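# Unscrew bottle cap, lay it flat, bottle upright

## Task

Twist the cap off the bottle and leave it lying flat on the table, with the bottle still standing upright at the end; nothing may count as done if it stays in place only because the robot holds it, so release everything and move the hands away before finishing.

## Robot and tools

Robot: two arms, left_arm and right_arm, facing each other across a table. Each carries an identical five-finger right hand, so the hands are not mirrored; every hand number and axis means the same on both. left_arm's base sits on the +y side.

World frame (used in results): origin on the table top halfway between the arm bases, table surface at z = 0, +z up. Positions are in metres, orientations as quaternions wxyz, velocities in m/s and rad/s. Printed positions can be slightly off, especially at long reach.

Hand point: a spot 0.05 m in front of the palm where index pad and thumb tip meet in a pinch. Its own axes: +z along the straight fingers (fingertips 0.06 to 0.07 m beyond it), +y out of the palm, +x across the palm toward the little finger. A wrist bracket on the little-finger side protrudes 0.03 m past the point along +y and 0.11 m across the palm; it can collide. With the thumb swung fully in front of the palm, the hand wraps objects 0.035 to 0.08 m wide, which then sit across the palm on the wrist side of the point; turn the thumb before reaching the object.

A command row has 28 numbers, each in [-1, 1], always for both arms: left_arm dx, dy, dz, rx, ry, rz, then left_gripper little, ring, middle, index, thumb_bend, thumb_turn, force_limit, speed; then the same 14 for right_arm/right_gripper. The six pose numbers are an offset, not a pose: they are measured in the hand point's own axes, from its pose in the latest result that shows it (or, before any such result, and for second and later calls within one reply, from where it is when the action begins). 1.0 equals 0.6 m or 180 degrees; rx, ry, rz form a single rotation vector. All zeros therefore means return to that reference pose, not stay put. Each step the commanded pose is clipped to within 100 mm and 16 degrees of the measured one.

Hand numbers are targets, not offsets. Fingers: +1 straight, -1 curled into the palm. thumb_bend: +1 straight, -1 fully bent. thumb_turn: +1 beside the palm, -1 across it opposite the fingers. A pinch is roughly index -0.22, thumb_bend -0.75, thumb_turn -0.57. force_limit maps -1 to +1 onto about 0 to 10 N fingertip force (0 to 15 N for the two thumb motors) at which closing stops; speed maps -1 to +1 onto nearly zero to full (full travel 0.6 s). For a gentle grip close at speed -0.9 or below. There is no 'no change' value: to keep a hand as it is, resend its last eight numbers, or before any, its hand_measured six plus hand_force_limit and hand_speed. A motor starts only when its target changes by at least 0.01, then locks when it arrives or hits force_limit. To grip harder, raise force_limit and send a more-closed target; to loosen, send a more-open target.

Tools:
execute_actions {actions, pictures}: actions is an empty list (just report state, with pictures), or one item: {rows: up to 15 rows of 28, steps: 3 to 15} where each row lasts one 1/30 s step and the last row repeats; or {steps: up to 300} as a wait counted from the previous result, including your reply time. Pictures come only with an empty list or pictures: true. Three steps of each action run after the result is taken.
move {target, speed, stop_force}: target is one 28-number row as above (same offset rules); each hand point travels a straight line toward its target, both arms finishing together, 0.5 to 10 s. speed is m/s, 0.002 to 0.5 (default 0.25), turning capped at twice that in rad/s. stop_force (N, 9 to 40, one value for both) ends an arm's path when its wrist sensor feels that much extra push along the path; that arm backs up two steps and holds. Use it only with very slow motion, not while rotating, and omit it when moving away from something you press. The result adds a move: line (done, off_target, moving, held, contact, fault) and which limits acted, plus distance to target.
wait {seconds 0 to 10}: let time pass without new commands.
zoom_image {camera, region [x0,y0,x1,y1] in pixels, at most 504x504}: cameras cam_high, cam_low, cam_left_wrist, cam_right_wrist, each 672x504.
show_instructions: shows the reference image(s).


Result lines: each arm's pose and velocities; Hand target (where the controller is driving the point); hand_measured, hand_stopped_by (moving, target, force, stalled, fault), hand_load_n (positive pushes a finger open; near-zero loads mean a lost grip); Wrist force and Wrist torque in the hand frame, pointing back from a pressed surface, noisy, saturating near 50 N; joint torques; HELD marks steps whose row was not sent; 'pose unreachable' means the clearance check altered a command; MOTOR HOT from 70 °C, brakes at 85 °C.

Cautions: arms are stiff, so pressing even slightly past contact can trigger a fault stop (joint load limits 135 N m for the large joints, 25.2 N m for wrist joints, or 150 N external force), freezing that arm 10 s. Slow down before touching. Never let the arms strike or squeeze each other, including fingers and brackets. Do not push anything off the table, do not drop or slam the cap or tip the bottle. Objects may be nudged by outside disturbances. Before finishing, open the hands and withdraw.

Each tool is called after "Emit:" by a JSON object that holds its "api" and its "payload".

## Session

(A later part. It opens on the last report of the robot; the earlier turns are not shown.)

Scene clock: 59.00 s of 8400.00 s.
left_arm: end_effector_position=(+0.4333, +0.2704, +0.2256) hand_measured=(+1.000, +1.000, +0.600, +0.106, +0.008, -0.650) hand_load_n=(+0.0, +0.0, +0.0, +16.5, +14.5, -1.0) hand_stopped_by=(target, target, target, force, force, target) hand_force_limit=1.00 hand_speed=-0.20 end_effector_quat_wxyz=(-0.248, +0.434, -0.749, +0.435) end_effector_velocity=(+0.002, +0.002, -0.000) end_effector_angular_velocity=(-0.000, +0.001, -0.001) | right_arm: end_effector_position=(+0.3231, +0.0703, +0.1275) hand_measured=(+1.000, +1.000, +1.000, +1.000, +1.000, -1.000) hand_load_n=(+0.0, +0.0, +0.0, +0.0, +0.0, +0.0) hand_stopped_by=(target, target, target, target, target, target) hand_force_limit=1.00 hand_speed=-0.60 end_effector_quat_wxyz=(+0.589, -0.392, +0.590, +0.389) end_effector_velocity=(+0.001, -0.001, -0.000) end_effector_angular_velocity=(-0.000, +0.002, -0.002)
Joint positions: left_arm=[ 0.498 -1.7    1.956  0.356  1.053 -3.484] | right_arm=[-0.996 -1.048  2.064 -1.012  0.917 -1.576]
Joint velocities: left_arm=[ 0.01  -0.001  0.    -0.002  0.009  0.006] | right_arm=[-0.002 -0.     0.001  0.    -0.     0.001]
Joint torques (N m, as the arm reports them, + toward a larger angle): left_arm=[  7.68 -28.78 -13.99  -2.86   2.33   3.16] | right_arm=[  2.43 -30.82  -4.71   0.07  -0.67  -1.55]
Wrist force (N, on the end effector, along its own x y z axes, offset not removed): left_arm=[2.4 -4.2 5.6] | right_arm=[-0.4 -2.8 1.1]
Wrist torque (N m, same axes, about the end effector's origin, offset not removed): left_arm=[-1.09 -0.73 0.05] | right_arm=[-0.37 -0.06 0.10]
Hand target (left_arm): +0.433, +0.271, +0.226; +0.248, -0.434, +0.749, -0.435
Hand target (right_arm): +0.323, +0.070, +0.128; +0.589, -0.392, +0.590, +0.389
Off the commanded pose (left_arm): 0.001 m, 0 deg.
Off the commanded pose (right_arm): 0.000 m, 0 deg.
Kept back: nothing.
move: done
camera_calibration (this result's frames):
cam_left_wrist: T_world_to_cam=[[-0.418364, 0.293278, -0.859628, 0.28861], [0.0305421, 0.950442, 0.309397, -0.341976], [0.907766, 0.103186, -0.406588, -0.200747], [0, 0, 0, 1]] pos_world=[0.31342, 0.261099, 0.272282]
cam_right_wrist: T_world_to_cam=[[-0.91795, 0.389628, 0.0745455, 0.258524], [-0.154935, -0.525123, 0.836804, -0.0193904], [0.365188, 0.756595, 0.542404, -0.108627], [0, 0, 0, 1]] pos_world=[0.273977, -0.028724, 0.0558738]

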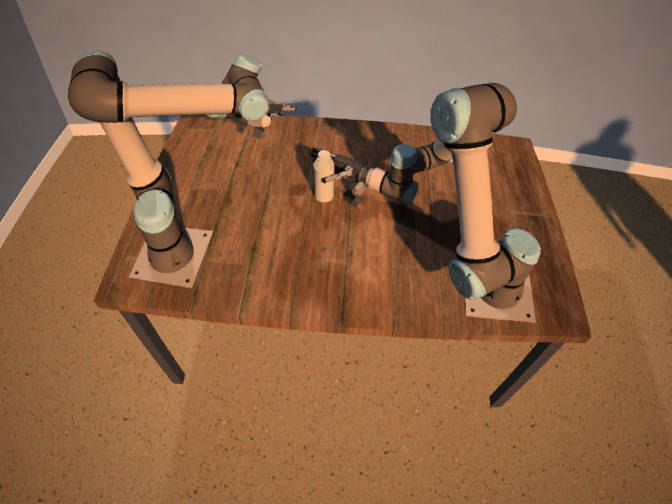

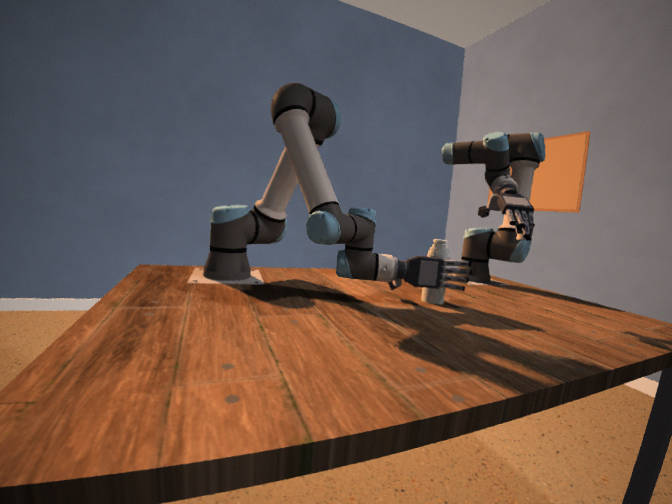

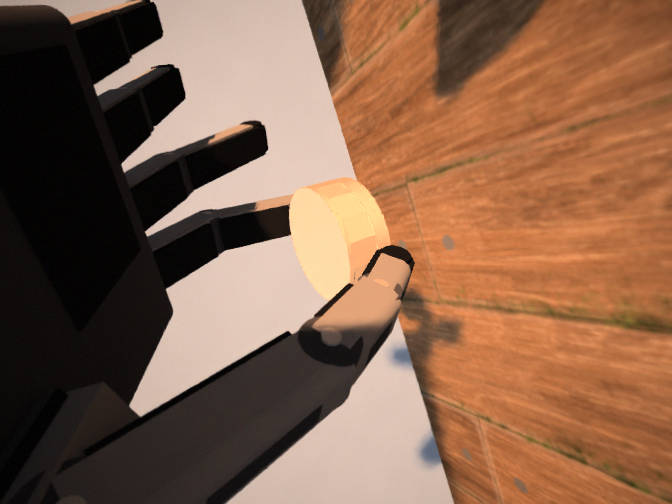

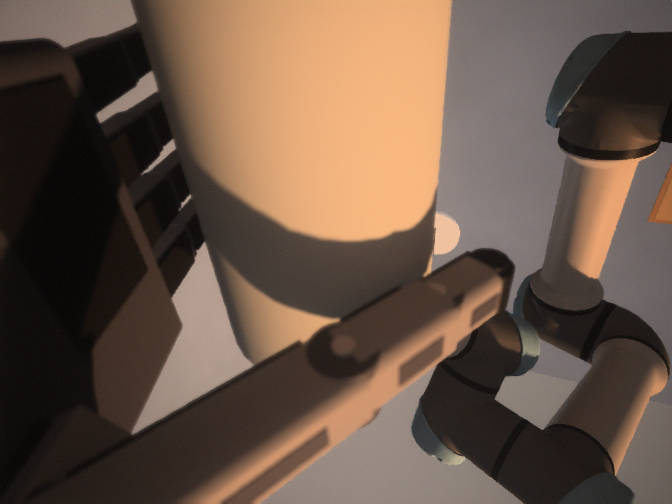

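Emit:
{"api": "move", "payload": {"target": [0,0.275,0.16,0,0,0,1,1,0.6,-0.3,-0.8,-0.65,1,-0.2,0,-0.08,-0.22,0,0,0,1,1,1,1,1,-1,1,-0.6], "speed": 0.15}}

Emit:
{"api": "move", "payload": {"target": [0,0.043,0.025,0,0,0,1,1,0.6,-0.3,-0.8,-0.65,1,-0.2,0,0,0,0,0,0,1,1,1,1,1,-1,1,-0.6], "speed": 0.008, "stop_force": 9}}

Emit:
{"api": "move", "payload": {"target": [0,-0.003,-0.002,0,0,0,1,1,0.6,0.5,0.2,-0.65,1,-0.5,0,0,0,0,0,0,1,1,1,1,1,-1,1,-0.6]}}

Emit:
{"api": "move", "payload": {"target": [0,-0.2,-0.12,0,0,0,1,1,0.6,0.5,0.2,-0.65,1,-0.5,0,0,0,0,0,0,1,1,1,1,1,-1,1,-0.6], "speed": 0.15}}

Scene clock: 61.03 s of 8400.00 s.
left_arm: end_effector_position=(+0.4336, +0.2690, +0.0350) hand_measured=(+1.000, +1.000, +0.600, +0.106, +0.008, -0.650) hand_load_n=(+0.0, +0.0, +0.0, +16.5, +14.5, -1.0) hand_stopped_by=(target, target, target, force, force, target) hand_force_limit=1.00 hand_speed=-0.20 end_effector_quat_wxyz=(-0.248, +0.434, -0.749, +0.435) end_effector_velocity=(+0.001, +0.001, -0.002) end_effector_angular_velocity=(+0.000, -0.000, +0.001) | right_arm: end_effector_position=(+0.3158, -0.0697, +0.1281) hand_measured=(+1.000, +1.000, +1.000, +1.000, +1.000, -1.000) hand_load_n=(+0.0, +0.0, +0.0, +0.0, +0.0, +0.0) hand_stopped_by=(target, target, target, target, target, target) hand_force_limit=1.00 hand_speed=-0.60 end_effector_quat_wxyz=(+0.589, -0.392, +0.590, +0.389) end_effector_velocity=(+0.000, -0.002, +0.000) end_effector_angular_velocity=(-0.000, +0.000, -0.001)
Joint positions: left_arm=[ 0.497 -1.426  2.256 -0.217  1.052 -3.485] | right_arm=[-1.351 -1.188  2.344 -1.15   0.562 -1.578]
Joint velocities: left_arm=[ 0.002  0.004  0.002 -0.007  0.001  0.001] | right_arm=[-0.005 -0.001  0.003 -0.001 -0.005  0.   ]
Joint torques (N m, as the arm reports them, + toward a larger angle): left_arm=[ 6.74 -9.85 -9.11 -1.74  1.77  3.13] | right_arm=[ -5.9  -34.05   0.99  -2.74  -2.36   2.18]
Wrist force (N, on the end effector, along its own x y z axes, offset not removed): left_arm=[-1.0 -2.1 4.7] | right_arm=[1.5 0.0 2.6]
Wrist torque (N m, same axes, about the end effector's origin, offset not removed): left_arm=[-0.60 -0.15 -0.11] | right_arm=[-0.03 -0.50 0.25]
Hand target (left_arm): +0.434, +0.269, +0.035; +0.248, -0.434, +0.749, -0.435
Hand target (right_arm): +0.316, -0.070, +0.128; +0.589, -0.392, +0.590, +0.389
Off the commanded pose (left_arm): 0.000 m, 0 deg.
Off the commanded pose (right_arm): 0.000 m, 0 deg.
Kept back: nothing.
move: done
camera_calibration (this result's frames):
cam_left_wrist: T_world_to_cam=[[-0.4184, 0.293308, -0.8596, 0.1253], [0.03055, 0.950431, 0.309431, -0.281708], [0.907749, 0.103205, -0.406621, -0.278396], [0, 0, 0, 1]] pos_world=[0.313746, 0.259725, 0.0816754]
cam_right_wrist: T_world_to_cam=[[-0.917931, 0.389625, 0.0748039, 0.306227], [-0.154837, -0.525412, 0.836641, -0.0945588], [0.365279, 0.756396, 0.54262, -0.000394455], [0, 0, 0, 1]] pos_world=[0.266598, -0.168698, 0.0564188]

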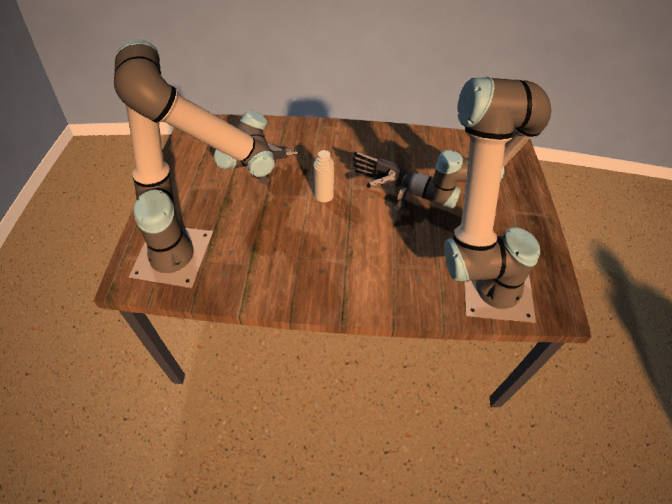

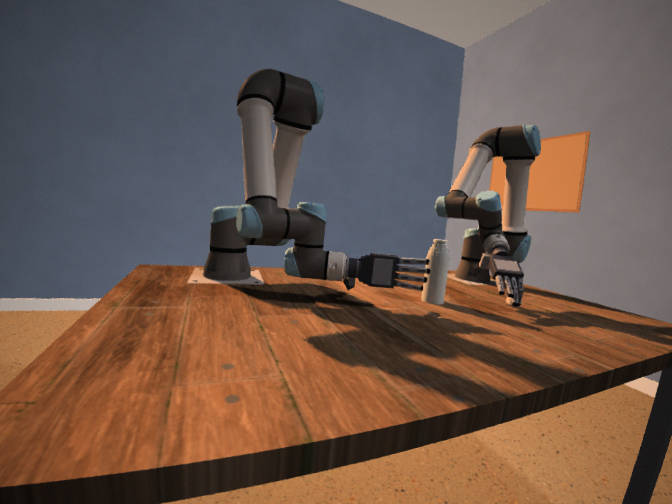

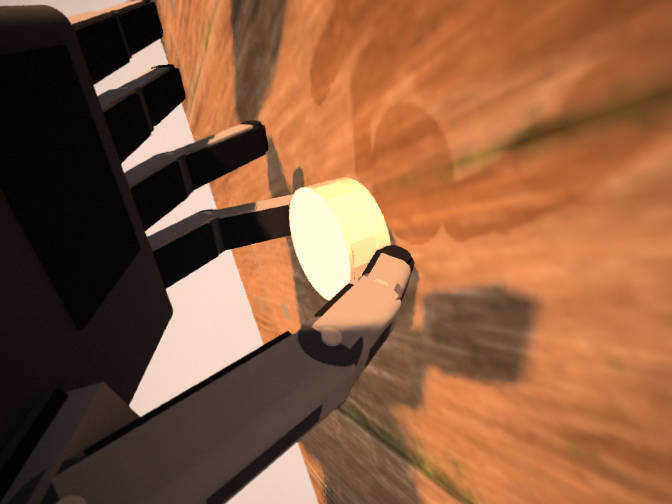

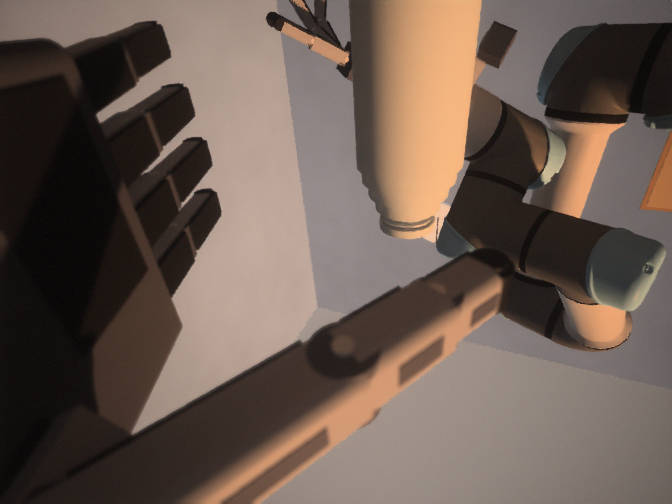

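Scene clock: 63.67 s of 8400.00 s.
left_arm: end_effector_position=(+0.4337, +0.2689, +0.0169) hand_measured=(+1.000, +1.000, +0.600, +0.106, +0.008, -0.650) hand_load_n=(+0.0, +0.0, +0.0, +17.5, +12.5, -1.0) hand_stopped_by=(target, target, target, force, force, target) hand_force_limit=1.00 hand_speed=-0.20 end_effector_quat_wxyz=(-0.248, +0.434, -0.749, +0.435) end_effector_velocity=(+0.000, +0.000, +0.002) end_effector_angular_velocity=(+0.001, -0.000, +0.001) | right_arm: end_effector_position=(+0.3158, -0.0697, +0.1281) hand_measured=(+1.000, +1.000, +1.000, +1.000, +1.000, -1.000) hand_load_n=(+0.0, +0.0, +0.0, +0.0, +0.0, +0.0) hand_stopped_by=(target, target, target, target, target, target) hand_force_limit=1.00 hand_speed=-0.60 end_effector_quat_wxyz=(+0.589, -0.392, +0.590, +0.389) end_effector_velocity=(+0.000, -0.000, -0.000) end_effector_angular_velocity=(+0.000, +0.001, -0.001)
Joint positions: left_arm=[ 0.497 -1.384  2.273 -0.275  1.052 -3.485] | right_arm=[-1.351 -1.188  2.344 -1.15   0.562 -1.578]
Joint velocities: left_arm=[-0.    -0.006 -0.002  0.008 -0.001 -0.   ] | right_arm=[-0.001  0.     0.    -0.    -0.     0.001]
Joint torques (N m, as the arm reports them, + toward a larger angle): left_arm=[ -8.87 -32.09 -17.74   2.17  -1.38  -2.56] | right_arm=[  7.6  -12.16 -19.42   1.43   2.59   0.18]
Wrist force (N, on the end effector, along its own x y z axes, offset not removed): left_arm=[4.0 -20.2 -9.9] | right_arm=[0.6 -2.7 0.2]
Wrist torque (N m, same axes, about the end effector's origin, offset not removed): left_arm=[-1.98 -0.80 -0.19] | right_arm=[-0.19 -0.26 0.19]
Hand target (left_arm): +0.434, +0.269, +0.017; +0.248, -0.434, +0.749, -0.435
Hand target (right_arm): +0.316, -0.070, +0.128; +0.589, -0.392, +0.590, +0.389
Off the commanded pose (left_arm): 0.012 m, 0 deg.
Off the commanded pose (right_arm): 0.000 m, 0 deg.
Kept back: nothing.
move: contact (left_arm)
camera_calibration (this result's frames):
cam_left_wrist: T_world_to_cam=[[-0.418496, 0.29354, -0.859474, 0.10975], [0.0305006, 0.950338, 0.309722, -0.276022], [0.907707, 0.103403, -0.406665, -0.28579], [0, 0, 0, 1]] pos_world=[0.313762, 0.25965, 0.0635962]
cam_right_wrist: T_world_to_cam=[[-0.917933, 0.389624, 0.0747846, 0.30623], [-0.154857, -0.525419, 0.836632, -0.0945629], [0.365265, 0.756391, 0.542636, -0.000400635], [0, 0, 0, 1]] pos_world=[0.266601, -0.168697, 0.0564305]

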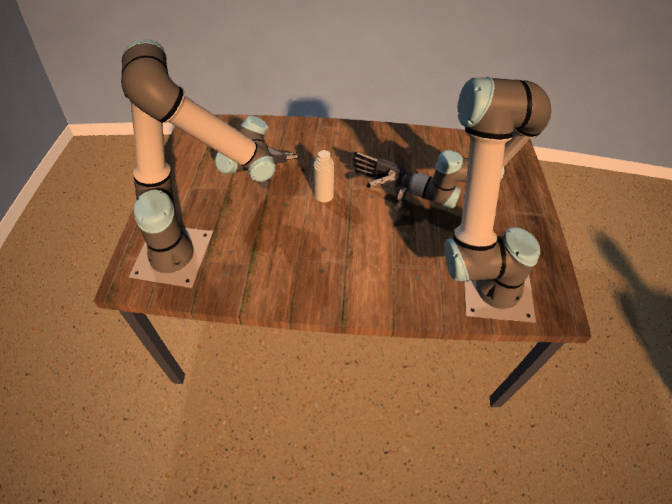

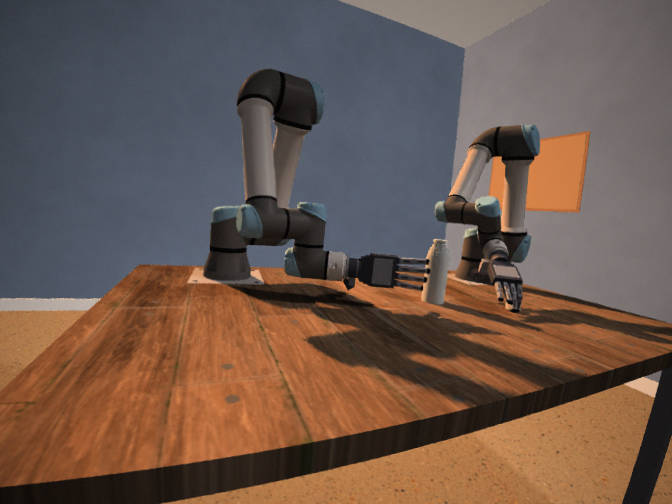

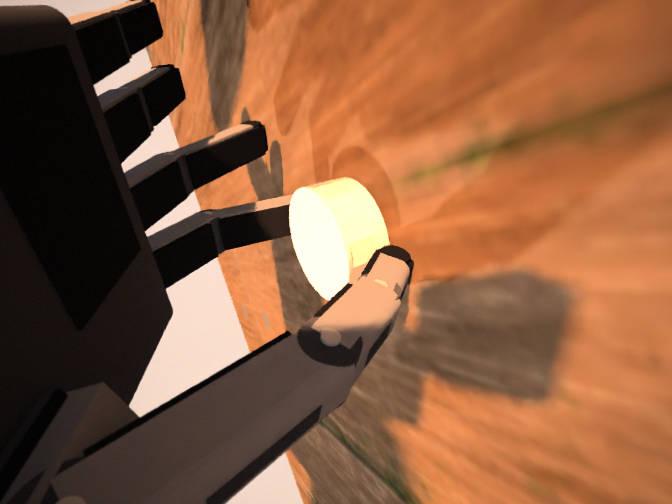

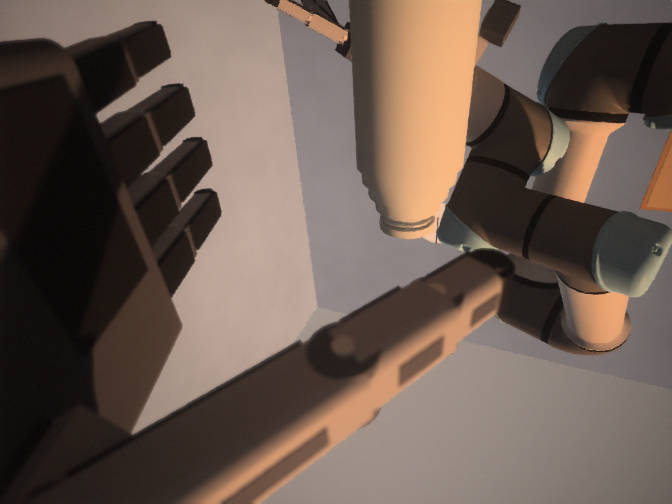

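Scene clock: 64.43 s of 8400.00 s.
left_arm: end_effector_position=(+0.4335, +0.2690, +0.0190) hand_measured=(+1.000, +1.000, +0.600, +0.500, +0.192, -0.650) hand_load_n=(+0.0, +0.0, +0.0, +0.0, -4.0, +0.0) hand_stopped_by=(target, target, target, target, target, target) hand_force_limit=1.00 hand_speed=-0.50 end_effector_quat_wxyz=(-0.248, +0.434, -0.749, +0.435) end_effector_velocity=(+0.000, +0.000, +0.000) end_effector_angular_velocity=(-0.000, -0.000, +0.001) | right_arm: end_effector_position=(+0.3158, -0.0697, +0.1281) hand_measured=(+1.000, +1.000, +1.000, +1.000, +1.000, -1.000) hand_load_n=(+0.0, +0.0, +0.0, +0.0, +0.0, +0.0) hand_stopped_by=(target, target, target, target, target, target) hand_force_limit=1.00 hand_speed=-0.60 end_effector_quat_wxyz=(+0.589, -0.392, +0.590, +0.389) end_effector_velocity=(+0.000, +0.000, +0.000) end_effector_angular_velocity=(+0.001, -0.000, +0.000)
Joint positions: left_arm=[ 0.496 -1.39   2.271 -0.268  1.051 -3.485] | right_arm=[-1.351 -1.188  2.344 -1.15   0.562 -1.578]
Joint velocities: left_arm=[ 0.    -0.001 -0.     0.001 -0.    -0.   ] | right_arm=[ 0.     0.    -0.    -0.001 -0.     0.002]
Joint torques (N m, as the arm reports them, + toward a larger angle): left_arm=[-10.44 -32.99 -18.71   3.57  -2.55  -2.74] | right_arm=[  7.48 -11.99 -19.43   1.53   2.62  -0.21]
Wrist force (N, on the end effector, along its own x y z axes, offset not removed): left_arm=[-0.6 -4.3 -3.1] | right_arm=[-2.7 -2.0 0.3]
Wrist torque (N m, same axes, about the end effector's origin, offset not removed): left_arm=[0.48 0.19 0.05] | right_arm=[-0.22 0.20 0.02]
Hand target (left_arm): +0.434, +0.269, +0.019; +0.248, -0.434, +0.749, -0.435
Hand target (right_arm): +0.316, -0.070, +0.128; +0.589, -0.392, +0.590, +0.389
Off the commanded pose (left_arm): 0.000 m, 0 deg.
Off the commanded pose (right_arm): 0.000 m, 0 deg.
Kept back: nothing.
move: done
camera_calibration (this result's frames):
cam_left_wrist: T_world_to_cam=[[-0.418516, 0.293579, -0.859451, 0.111488], [0.030518, 0.950325, 0.309759, -0.276765], [0.907697, 0.10341, -0.406685, -0.284823], [0, 0, 0, 1]] pos_world=[0.313638, 0.25974, 0.0657153]
cam_right_wrist: T_world_to_cam=[[-0.917932, 0.389624, 0.0747868, 0.30623], [-0.154855, -0.525419, 0.836633, -0.0945628], [0.365267, 0.756391, 0.542634, -0.000400273], [0, 0, 0, 1]] pos_world=[0.266601, -0.168697, 0.0564296]

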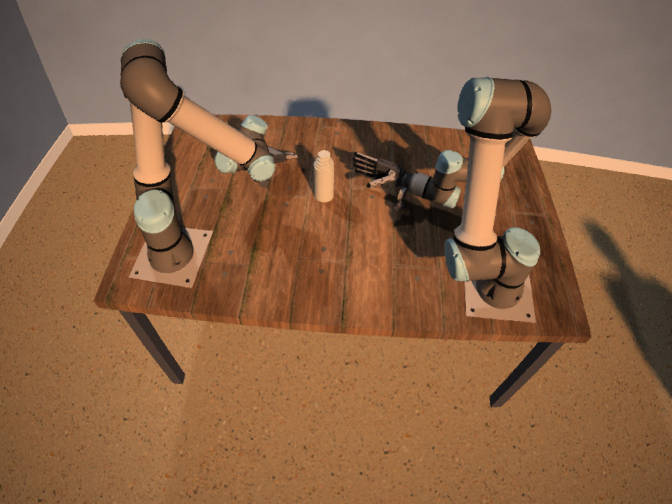

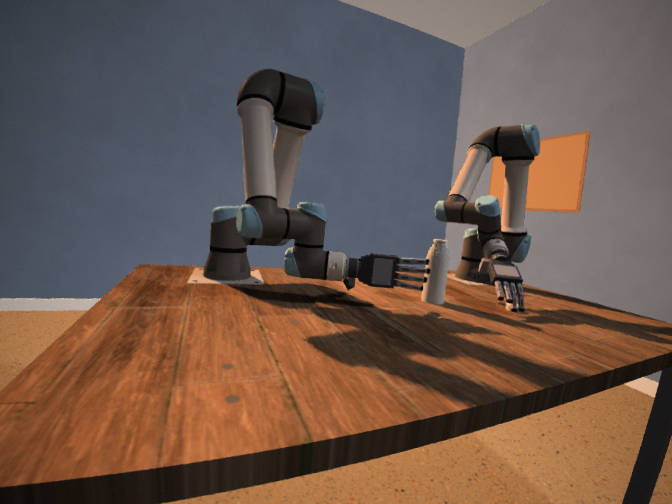

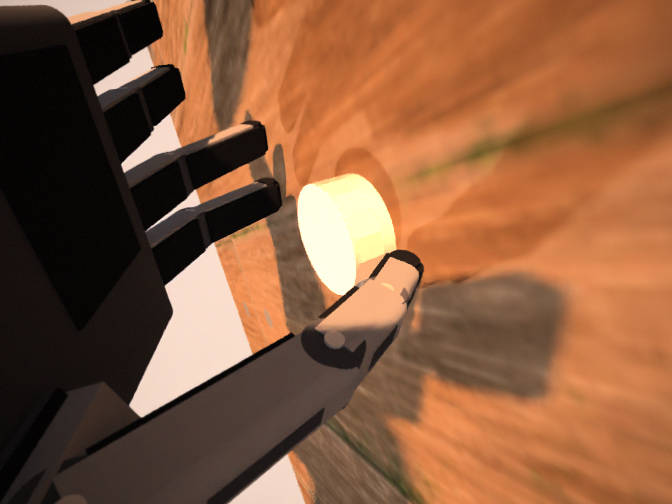

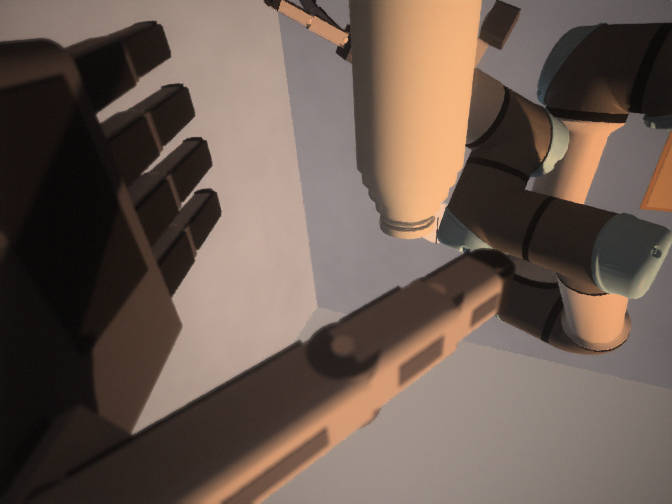

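Scene clock: 65.87 s of 8400.00 s.
left_arm: end_effector_position=(+0.4317, +0.2709, +0.1586) hand_measured=(+1.000, +1.000, +0.600, +0.500, +0.194, -0.650) hand_load_n=(+0.0, +0.0, +0.0, +0.0, +0.0, +0.0) hand_stopped_by=(target, target, target, target, target, target) hand_force_limit=1.00 hand_speed=-0.50 end_effector_quat_wxyz=(-0.248, +0.434, -0.749, +0.435) end_effector_velocity=(-0.000, +0.000, +0.002) end_effector_angular_velocity=(+0.002, +0.000, +0.000) | right_arm: end_effector_position=(+0.3158, -0.0697, +0.1281) hand_measured=(+1.000, +1.000, +1.000, +1.000, +1.000, -1.000) hand_load_n=(+0.0, +0.0, +0.0, +0.0, +0.0, +0.0) hand_stopped_by=(target, target, target, target, target, target) hand_force_limit=1.00 hand_speed=-0.60 end_effector_quat_wxyz=(+0.589, -0.392, +0.590, +0.389) end_effector_velocity=(+0.000, +0.000, +0.000) end_effector_angular_velocity=(-0.000, -0.001, +0.000)
Joint positions: left_arm=[ 0.493 -1.643  2.089  0.169  1.049 -3.487] | right_arm=[-1.351 -1.188  2.344 -1.15   0.562 -1.578]
Joint velocities: left_arm=[-0.    -0.002 -0.004  0.008 -0.001  0.   ] | right_arm=[ 0.     0.    -0.001  0.    -0.    -0.   ]
Joint torques (N m, as the arm reports them, + toward a larger angle): left_arm=[ -9.71 -30.52 -26.16   2.94  -2.84  -2.85] | right_arm=[  8.09 -13.6  -19.08   1.37   2.66  -0.06]
Wrist force (N, on the end effector, along its own x y z axes, offset not removed): left_arm=[-2.2 -2.9 -0.3] | right_arm=[-1.3 -2.0 1.3]
Wrist torque (N m, same axes, about the end effector's origin, offset not removed): left_arm=[-0.19 0.30 -0.36] | right_arm=[-0.35 0.08 -0.12]
Hand target (left_arm): +0.432, +0.271, +0.159; +0.248, -0.434, +0.749, -0.435
Hand target (right_arm): +0.316, -0.070, +0.128; +0.589, -0.392, +0.590, +0.389
Off the commanded pose (left_arm): 0.000 m, 0 deg.
Off the commanded pose (right_arm): 0.000 m, 0 deg.
Kept back: nothing.
move: done
camera_calibration (this result's frames):
cam_left_wrist: T_world_to_cam=[[-0.418448, 0.293556, -0.859492, 0.230121], [0.0305225, 0.950337, 0.309724, -0.321769], [0.907728, 0.10337, -0.406627, -0.226571], [0, 0, 0, 1]] pos_world=[0.31178, 0.261656, 0.205317]
cam_right_wrist: T_world_to_cam=[[-0.917932, 0.389624, 0.0747867, 0.30623], [-0.154855, -0.525419, 0.836633, -0.0945628], [0.365267, 0.756391, 0.542634, -0.000400257], [0, 0, 0, 1]] pos_world=[0.266601, -0.168697, 0.0564296]

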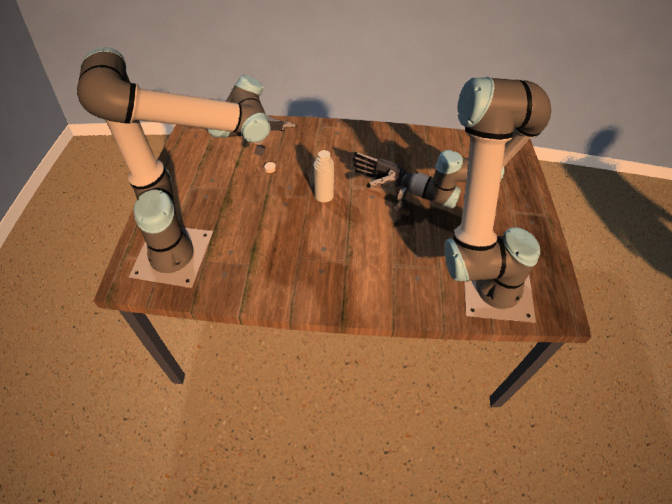

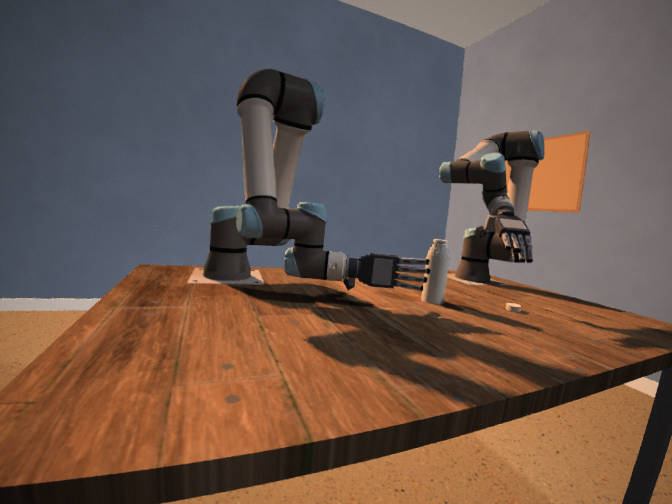

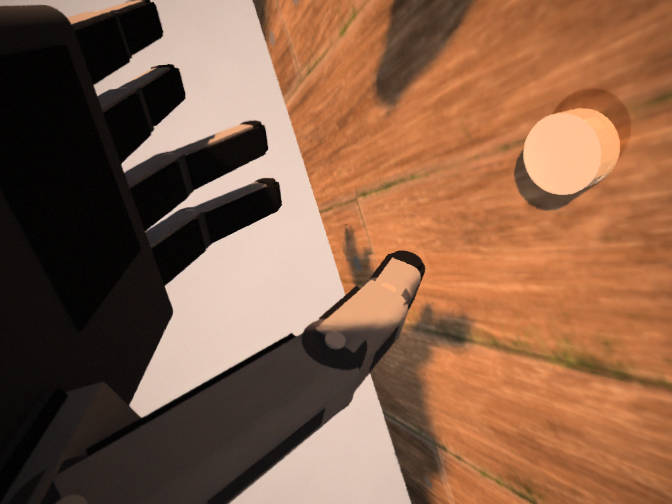

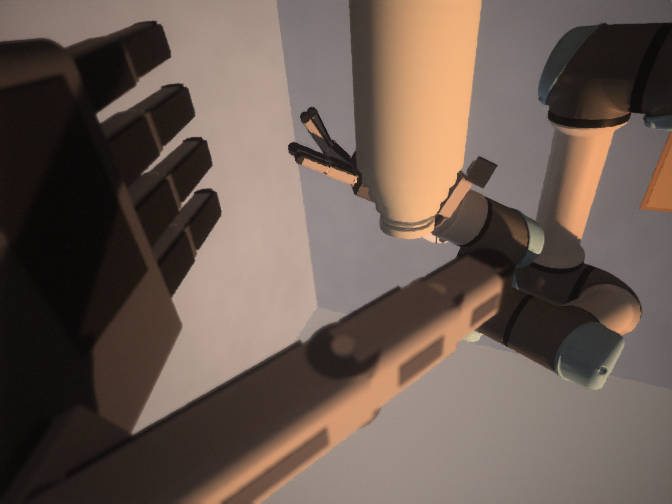

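Emit:
{"api": "finished_scene", "payload": {"scene": 2}}

The scene is finished: the task was done.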